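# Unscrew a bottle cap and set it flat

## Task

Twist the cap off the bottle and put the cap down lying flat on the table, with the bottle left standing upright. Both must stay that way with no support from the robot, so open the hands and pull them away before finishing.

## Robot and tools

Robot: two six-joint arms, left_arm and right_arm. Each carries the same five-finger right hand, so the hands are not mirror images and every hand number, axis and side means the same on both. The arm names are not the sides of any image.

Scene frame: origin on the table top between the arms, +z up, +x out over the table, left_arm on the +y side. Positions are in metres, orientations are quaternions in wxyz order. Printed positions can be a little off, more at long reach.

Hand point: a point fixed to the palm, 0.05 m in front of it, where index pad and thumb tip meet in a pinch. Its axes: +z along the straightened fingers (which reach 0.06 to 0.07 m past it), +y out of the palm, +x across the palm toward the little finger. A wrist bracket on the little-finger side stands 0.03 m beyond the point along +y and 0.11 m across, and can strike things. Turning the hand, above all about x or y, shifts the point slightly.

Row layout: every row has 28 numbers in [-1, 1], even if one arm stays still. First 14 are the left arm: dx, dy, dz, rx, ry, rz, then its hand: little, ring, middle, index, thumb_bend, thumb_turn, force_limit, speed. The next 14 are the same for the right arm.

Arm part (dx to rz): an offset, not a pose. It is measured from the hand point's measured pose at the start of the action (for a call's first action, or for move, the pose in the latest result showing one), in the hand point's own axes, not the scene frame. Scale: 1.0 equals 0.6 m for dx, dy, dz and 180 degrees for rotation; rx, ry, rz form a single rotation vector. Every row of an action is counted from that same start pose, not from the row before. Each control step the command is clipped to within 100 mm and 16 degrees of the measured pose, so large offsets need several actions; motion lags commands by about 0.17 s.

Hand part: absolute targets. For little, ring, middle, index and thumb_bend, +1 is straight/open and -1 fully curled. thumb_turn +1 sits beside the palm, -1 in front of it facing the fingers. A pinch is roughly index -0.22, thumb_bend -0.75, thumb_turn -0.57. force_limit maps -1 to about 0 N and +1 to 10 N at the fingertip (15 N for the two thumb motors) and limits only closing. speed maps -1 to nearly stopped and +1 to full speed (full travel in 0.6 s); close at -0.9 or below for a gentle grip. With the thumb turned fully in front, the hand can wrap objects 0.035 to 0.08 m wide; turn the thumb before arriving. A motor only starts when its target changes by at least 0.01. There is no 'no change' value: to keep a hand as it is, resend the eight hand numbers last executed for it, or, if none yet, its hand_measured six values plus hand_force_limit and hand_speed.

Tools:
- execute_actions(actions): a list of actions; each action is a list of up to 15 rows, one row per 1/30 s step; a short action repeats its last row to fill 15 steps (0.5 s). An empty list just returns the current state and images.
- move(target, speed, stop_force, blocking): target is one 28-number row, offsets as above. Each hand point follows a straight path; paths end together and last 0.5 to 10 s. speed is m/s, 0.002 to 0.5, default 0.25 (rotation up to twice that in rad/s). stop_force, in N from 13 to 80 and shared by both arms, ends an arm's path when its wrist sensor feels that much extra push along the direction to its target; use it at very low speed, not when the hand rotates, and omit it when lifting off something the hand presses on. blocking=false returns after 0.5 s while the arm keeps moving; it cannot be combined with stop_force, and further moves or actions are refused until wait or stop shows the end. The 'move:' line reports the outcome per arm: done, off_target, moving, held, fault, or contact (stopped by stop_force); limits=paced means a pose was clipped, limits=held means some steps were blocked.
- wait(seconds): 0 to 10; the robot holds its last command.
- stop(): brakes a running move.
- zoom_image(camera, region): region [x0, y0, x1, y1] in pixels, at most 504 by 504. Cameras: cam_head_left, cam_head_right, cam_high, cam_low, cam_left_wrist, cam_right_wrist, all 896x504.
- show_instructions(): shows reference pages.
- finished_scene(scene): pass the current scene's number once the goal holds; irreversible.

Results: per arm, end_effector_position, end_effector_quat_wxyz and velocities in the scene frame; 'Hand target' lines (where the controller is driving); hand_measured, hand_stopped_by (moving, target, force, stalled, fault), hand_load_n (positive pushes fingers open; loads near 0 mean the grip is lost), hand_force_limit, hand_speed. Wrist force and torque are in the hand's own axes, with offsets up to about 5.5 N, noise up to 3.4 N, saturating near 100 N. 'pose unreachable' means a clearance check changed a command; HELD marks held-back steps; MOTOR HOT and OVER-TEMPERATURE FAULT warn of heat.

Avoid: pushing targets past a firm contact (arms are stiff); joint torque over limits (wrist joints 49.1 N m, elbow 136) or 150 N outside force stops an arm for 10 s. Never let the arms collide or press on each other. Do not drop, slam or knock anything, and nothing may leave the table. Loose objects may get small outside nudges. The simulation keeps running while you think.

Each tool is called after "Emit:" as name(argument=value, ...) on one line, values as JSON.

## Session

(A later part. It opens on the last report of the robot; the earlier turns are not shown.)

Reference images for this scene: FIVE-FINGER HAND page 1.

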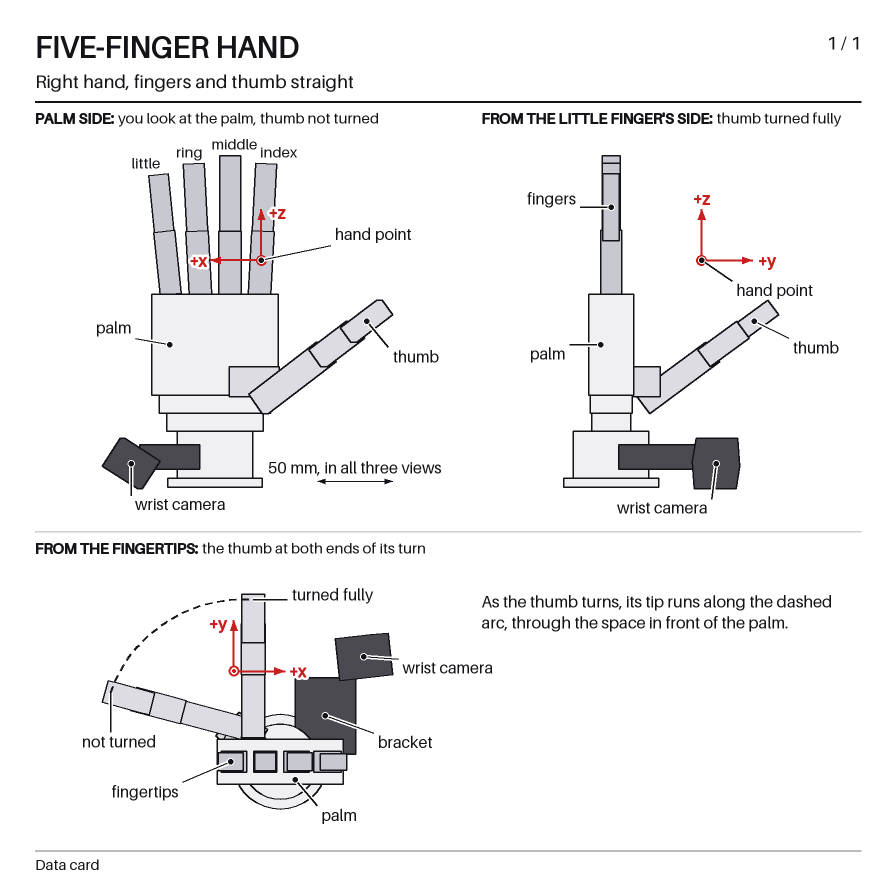

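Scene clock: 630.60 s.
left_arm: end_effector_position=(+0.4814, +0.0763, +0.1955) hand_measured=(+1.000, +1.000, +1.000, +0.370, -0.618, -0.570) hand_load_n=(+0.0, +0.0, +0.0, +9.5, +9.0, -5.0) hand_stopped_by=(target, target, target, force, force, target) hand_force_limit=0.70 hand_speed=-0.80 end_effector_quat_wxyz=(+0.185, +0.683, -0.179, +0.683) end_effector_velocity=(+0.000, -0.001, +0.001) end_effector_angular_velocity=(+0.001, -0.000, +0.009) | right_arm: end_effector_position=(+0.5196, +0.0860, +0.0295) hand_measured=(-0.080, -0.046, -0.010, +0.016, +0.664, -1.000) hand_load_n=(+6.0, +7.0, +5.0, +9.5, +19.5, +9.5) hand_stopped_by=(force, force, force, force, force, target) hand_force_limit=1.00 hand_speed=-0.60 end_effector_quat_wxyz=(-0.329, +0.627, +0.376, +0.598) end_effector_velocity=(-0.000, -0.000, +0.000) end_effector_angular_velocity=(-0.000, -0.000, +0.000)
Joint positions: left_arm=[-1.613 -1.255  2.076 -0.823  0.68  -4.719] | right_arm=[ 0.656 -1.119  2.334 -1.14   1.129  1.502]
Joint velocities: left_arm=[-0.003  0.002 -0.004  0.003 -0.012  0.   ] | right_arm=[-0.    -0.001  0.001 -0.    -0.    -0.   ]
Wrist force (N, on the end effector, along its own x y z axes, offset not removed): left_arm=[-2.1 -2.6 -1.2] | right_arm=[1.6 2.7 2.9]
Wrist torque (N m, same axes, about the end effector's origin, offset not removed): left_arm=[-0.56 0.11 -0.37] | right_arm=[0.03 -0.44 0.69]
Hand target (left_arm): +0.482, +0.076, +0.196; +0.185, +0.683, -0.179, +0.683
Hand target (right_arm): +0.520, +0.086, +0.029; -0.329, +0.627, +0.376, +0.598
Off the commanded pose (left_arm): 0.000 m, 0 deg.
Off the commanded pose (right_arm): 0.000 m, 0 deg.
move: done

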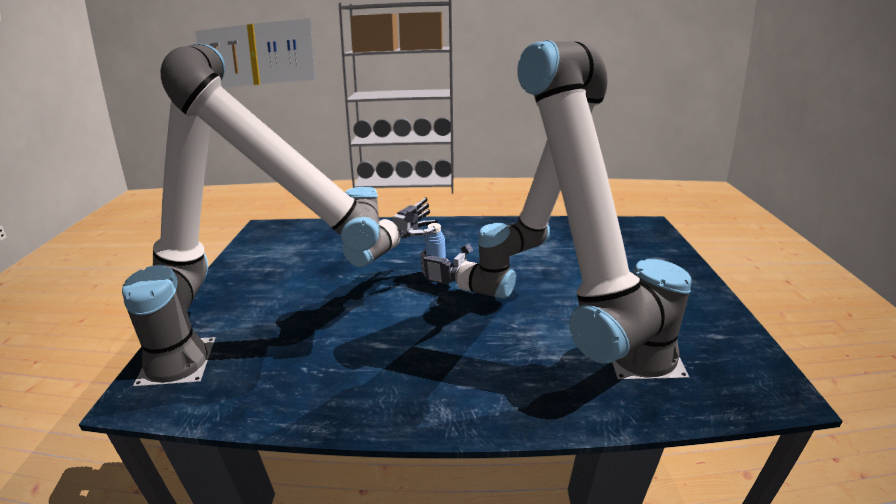

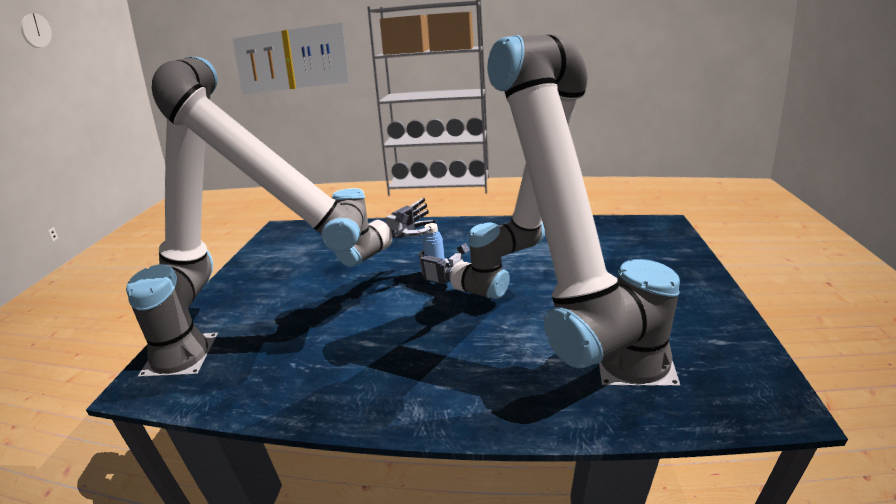

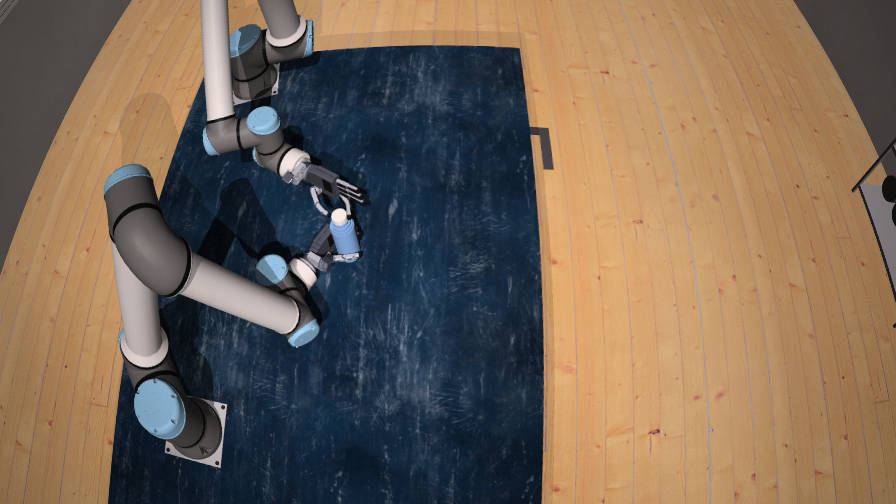

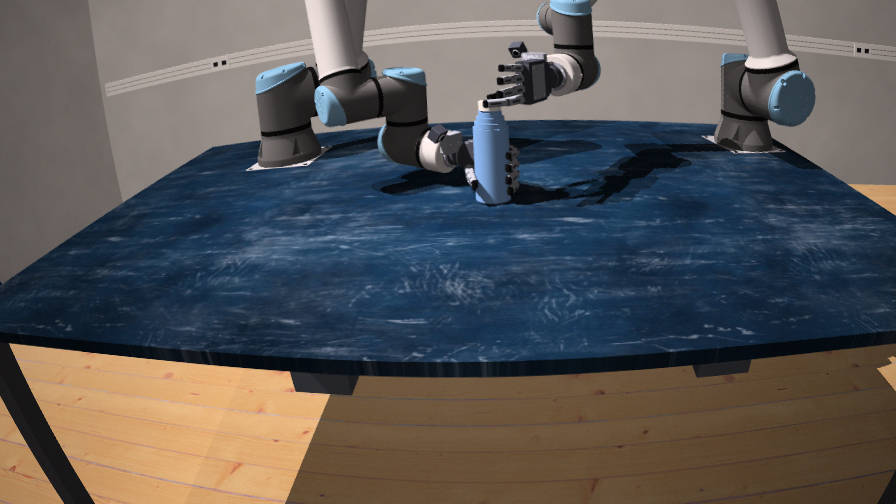

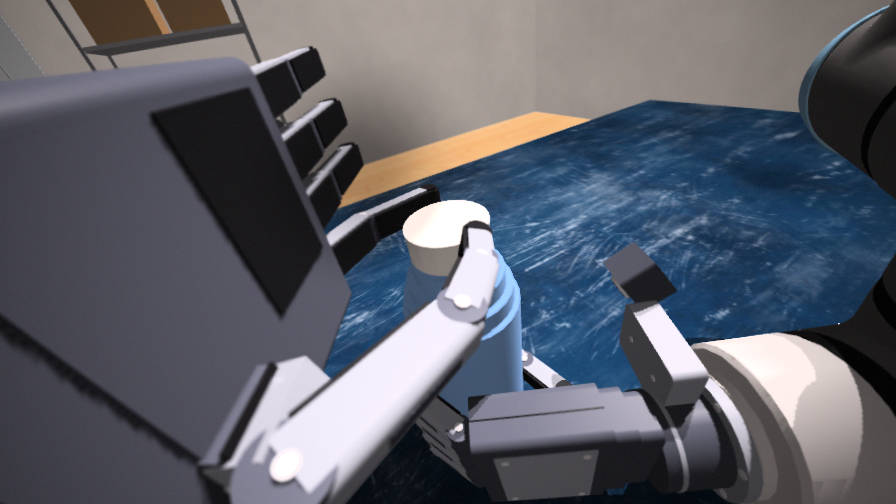

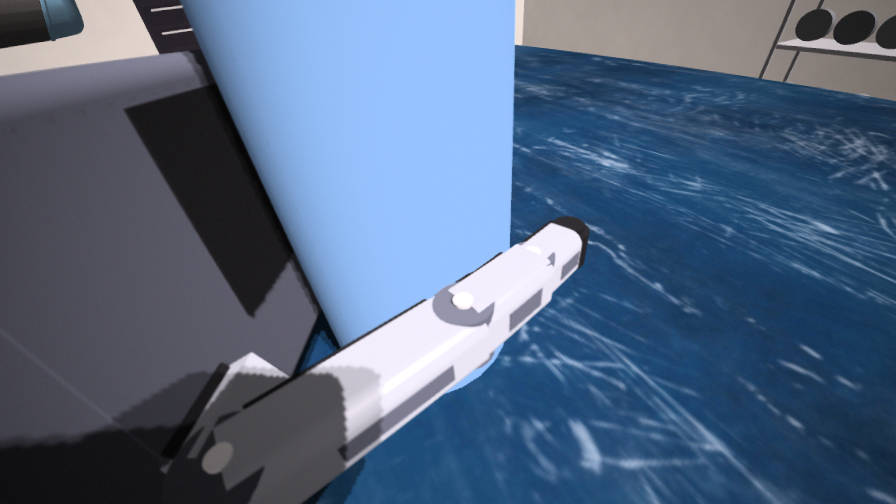

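Emit:
move(target=[0,0,0,0,0,0,1,1,1,0.62,-0.4,-0.57,1,1, 0,0,0,0,0,0,-0.98,-0.98,-0.98,-0.98,-0.4,-1,1,-0.6])

Emit:
move(target=[0,-0.0309,-0.0072,-0.378,0,0,1,1,1,0.62,-0.4,-0.57,1,1, 0,0,0,0,0,0,-0.98,-0.98,-0.98,-0.98,-0.4,-1,1,-0.6], speed=0.5)

Scene clock: 645.77 s.
left_arm: end_effector_position=(+0.4814, +0.0762, +0.1955) hand_measured=(+1.000, +1.000, +1.000, +0.620, -0.400, -0.570) hand_load_n=(+0.0, +0.0, +0.0, +0.0, +0.0, +0.0) hand_stopped_by=(target, target, target, target, target, target) hand_force_limit=1.00 hand_speed=1.00 end_effector_quat_wxyz=(+0.185, +0.683, -0.179, +0.683) end_effector_velocity=(+0.000, +0.000, +0.000) end_effector_angular_velocity=(-0.002, +0.000, -0.001) | right_arm: end_effector_position=(+0.5196, +0.0860, +0.0295) hand_measured=(-0.080, -0.046, -0.010, +0.016, +0.664, -1.000) hand_load_n=(+6.5, +6.5, +4.5, +8.5, +18.5, +8.5) hand_stopped_by=(force, force, force, force, force, target) hand_force_limit=1.00 hand_speed=-0.60 end_effector_quat_wxyz=(-0.329, +0.627, +0.376, +0.598) end_effector_velocity=(-0.000, -0.000, -0.002) end_effector_angular_velocity=(-0.002, +0.001, +0.000)
Joint positions: left_arm=[-1.613 -1.255  2.076 -0.823  0.68  -4.719] | right_arm=[ 0.656 -1.119  2.334 -1.14   1.129  1.502]
Joint velocities: left_arm=[ 0.001 -0.001  0.001 -0.002  0.001 -0.001] | right_arm=[-0.     0.003 -0.    -0.    -0.    -0.001]
Wrist force (N, on the end effector, along its own x y z axes, offset not removed): left_arm=[-2.8 0.6 -0.7] | right_arm=[1.9 0.3 0.6]
Wrist torque (N m, same axes, about the end effector's origin, offset not removed): left_arm=[0.49 0.42 -0.05] | right_arm=[0.14 -0.33 -0.13]
Hand target (left_arm): +0.481, +0.076, +0.196; +0.185, +0.683, -0.179, +0.683
Hand target (right_arm): +0.520, +0.086, +0.029; -0.329, +0.627, +0.376, +0.598
Off the commanded pose (left_arm): 0.000 m, 0 deg.
Off the commanded pose (right_arm): 0.000 m, 0 deg.
move: done

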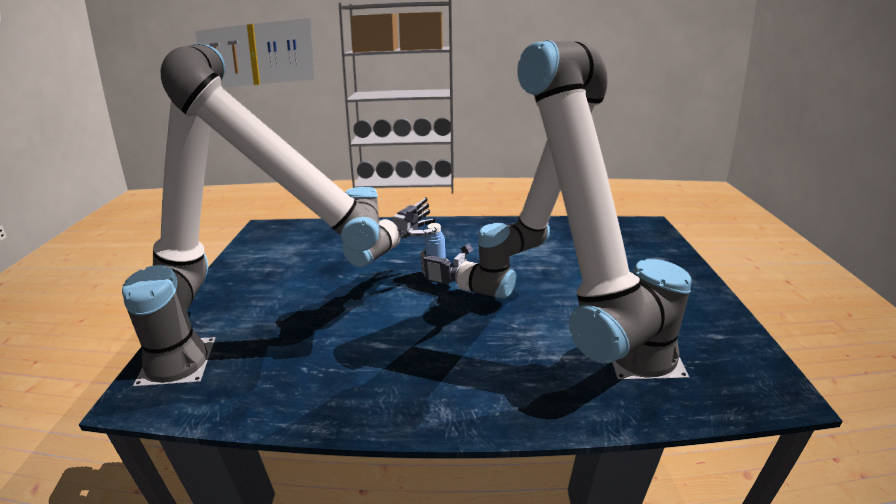

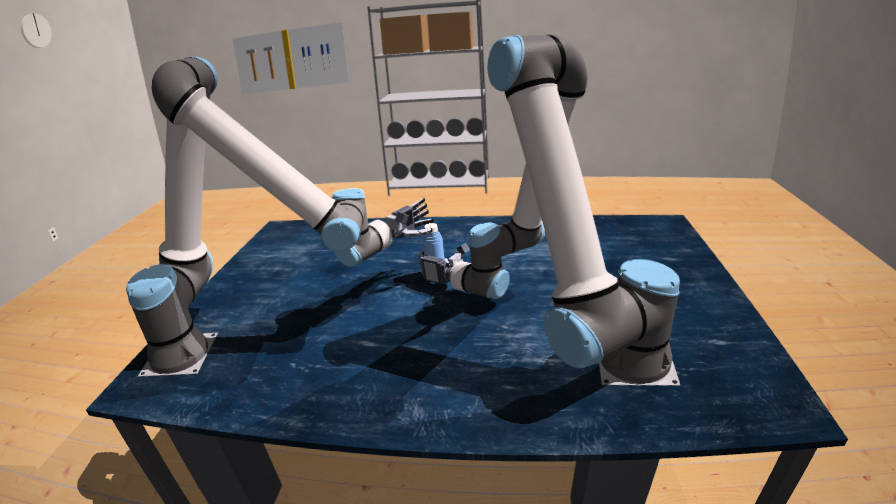

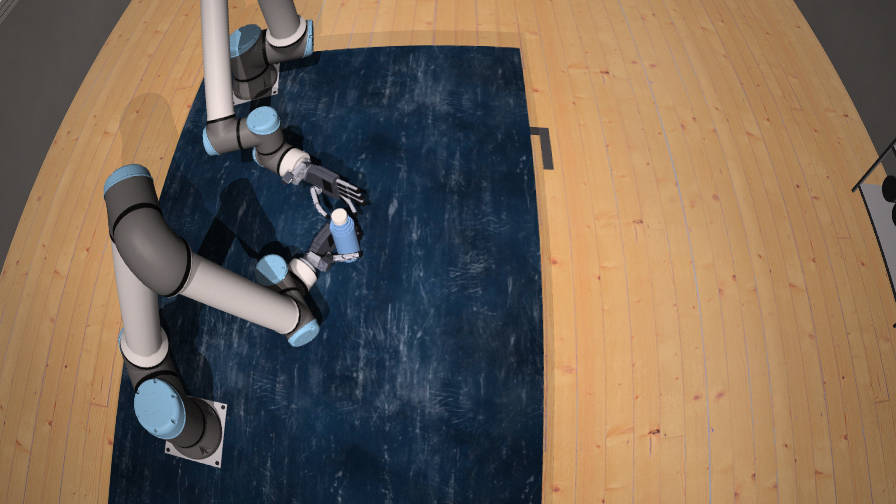

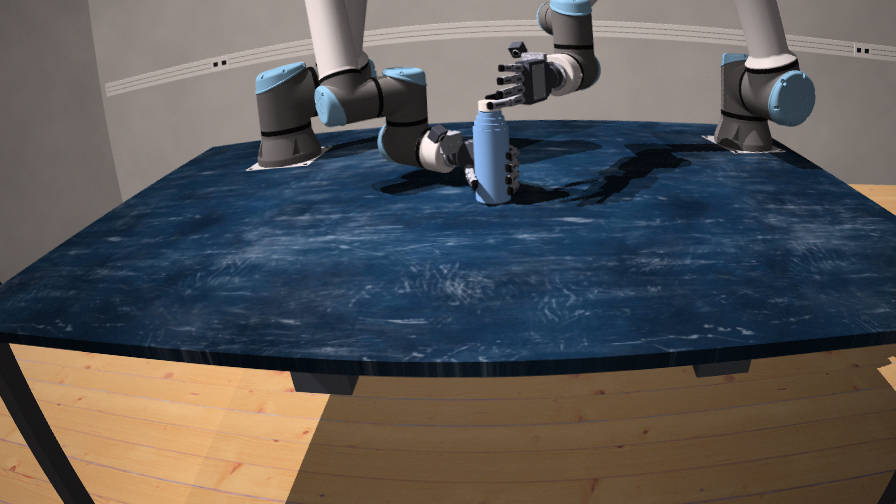

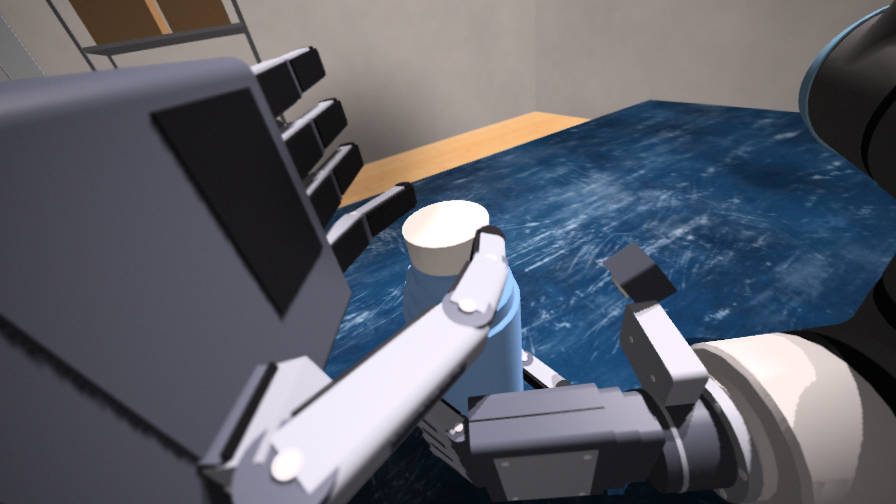

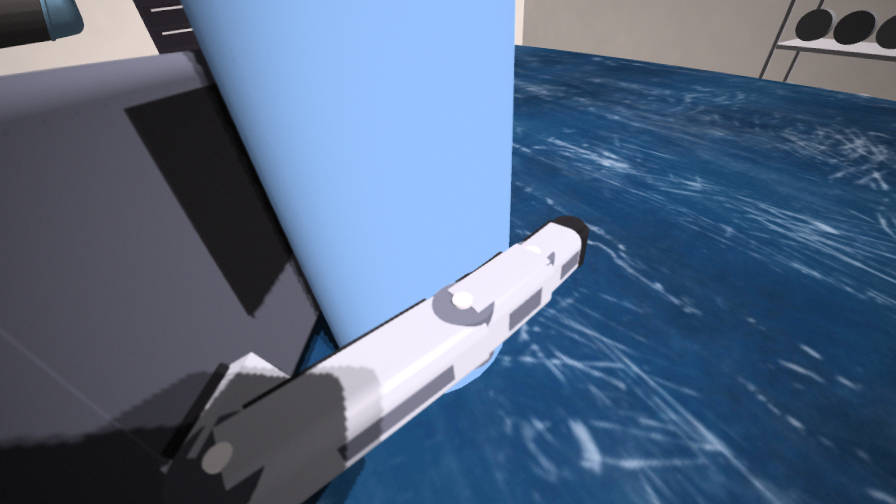

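Scene clock: 647.67 s.
left_arm: end_effector_position=(+0.4873, +0.0944, +0.1952) hand_measured=(+1.000, +1.000, +1.000, +0.620, -0.400, -0.570) hand_load_n=(+0.0, +0.0, +0.0, +0.0, +0.0, +0.0) hand_stopped_by=(target, target, target, target, target, target) hand_force_limit=1.00 hand_speed=1.00 end_effector_quat_wxyz=(+0.535, +0.464, -0.531, +0.466) end_effector_velocity=(-0.001, -0.000, -0.001) end_effector_angular_velocity=(+0.002, -0.000, -0.013) | right_arm: end_effector_position=(+0.5196, +0.0860, +0.0295) hand_measured=(-0.080, -0.046, -0.010, +0.016, +0.664, -1.000) hand_load_n=(+6.5, +6.5, +4.5, +8.5, +18.5, +8.5) hand_stopped_by=(force, force, force, force, force, target) hand_force_limit=1.00 hand_speed=-0.60 end_effector_quat_wxyz=(-0.329, +0.627, +0.376, +0.598) end_effector_velocity=(+0.001, +0.000, +0.002) end_effector_angular_velocity=(+0.001, -0.003, +0.000)
Joint positions: left_arm=[-1.12  -1.096  1.827 -0.74   2.36  -4.721] | right_arm=[ 0.656 -1.119  2.334 -1.14   1.129  1.502]
Joint velocities: left_arm=[ 0.001  0.004 -0.006  0.005  0.015  0.002] | right_arm=[-0.    -0.002 -0.001  0.    -0.    -0.001]
Wrist force (N, on the end effector, along its own x y z axes, offset not removed): left_arm=[1.2 1.4 -0.3] | right_arm=[1.6 -0.7 1.6]
Wrist torque (N m, same axes, about the end effector's origin, offset not removed): left_arm=[0.40 -0.26 0.32] | right_arm=[-0.26 -0.37 -0.14]
Hand target (left_arm): +0.487, +0.094, +0.195; +0.535, +0.463, -0.531, +0.465
Hand target (right_arm): +0.520, +0.086, +0.029; -0.329, +0.627, +0.376, +0.598
Off the commanded pose (left_arm): 0.000 m, 0 deg.
Off the commanded pose (right_arm): 0.000 m, 0 deg.
move: done

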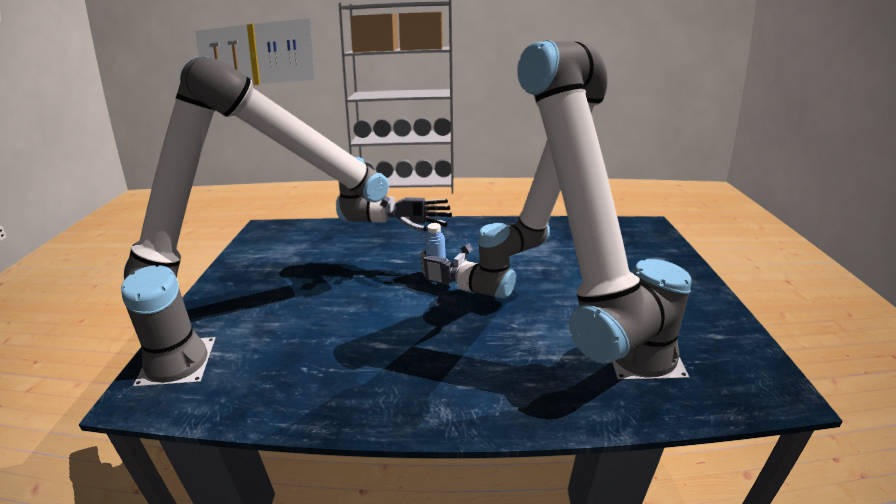

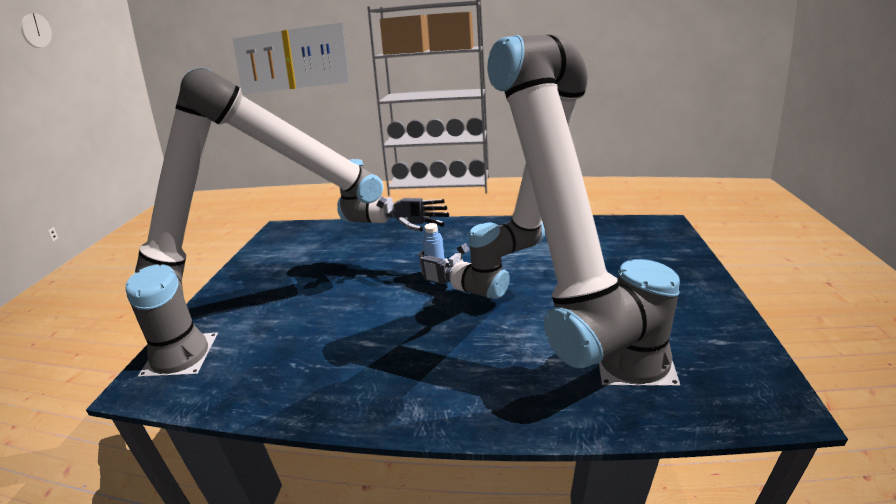

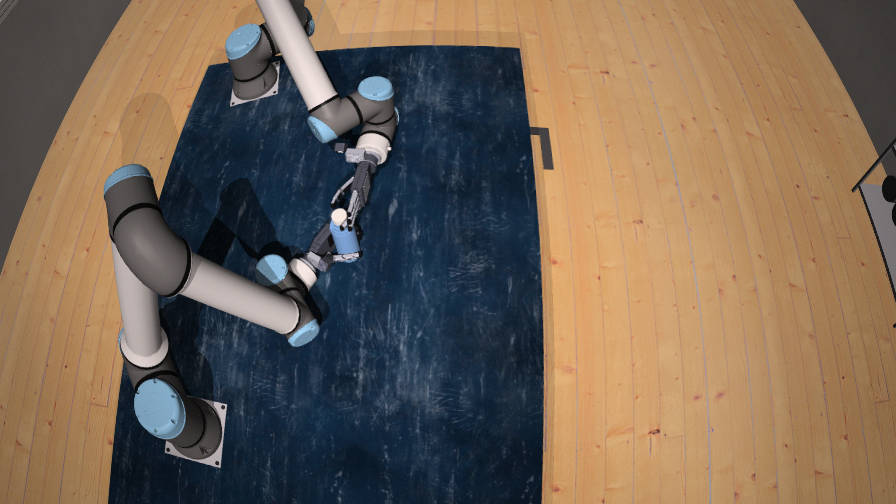

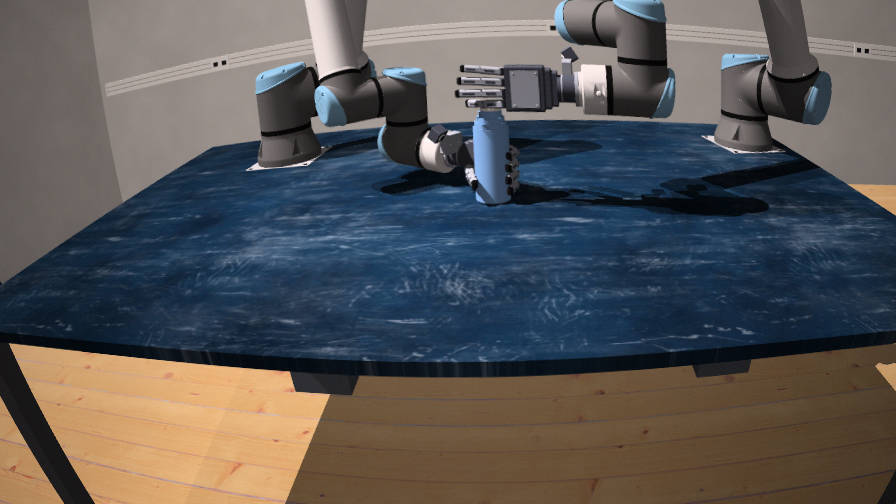

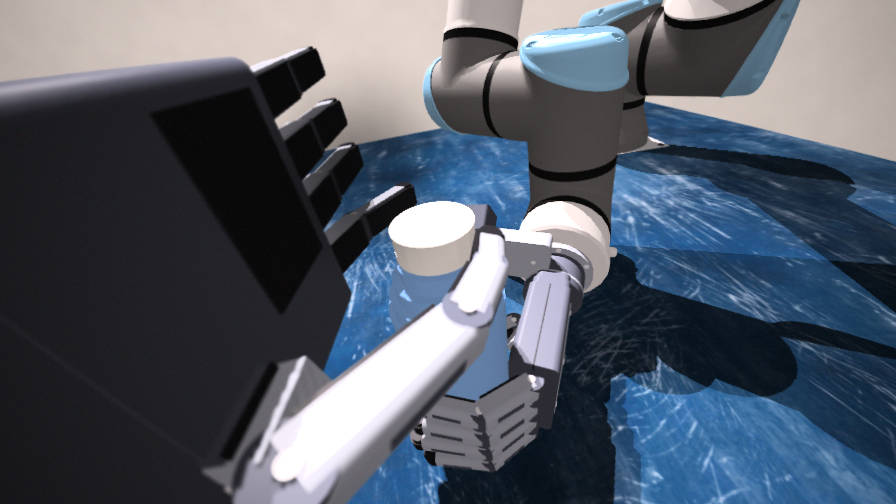

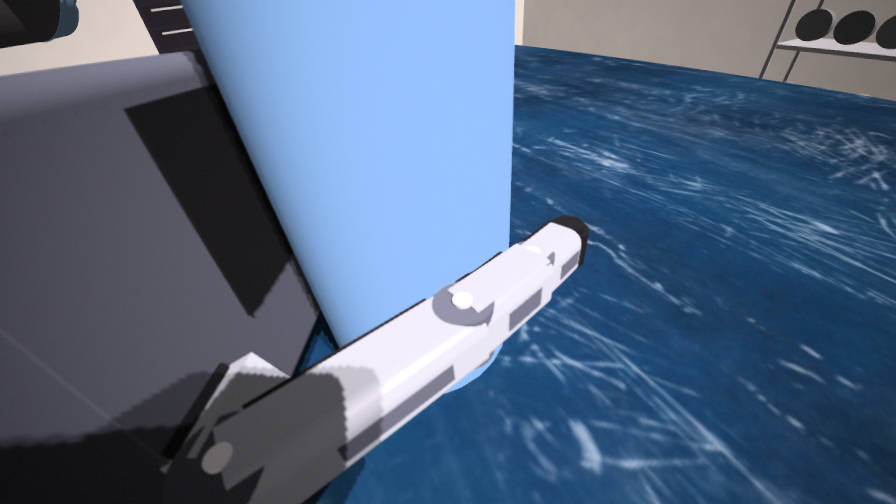

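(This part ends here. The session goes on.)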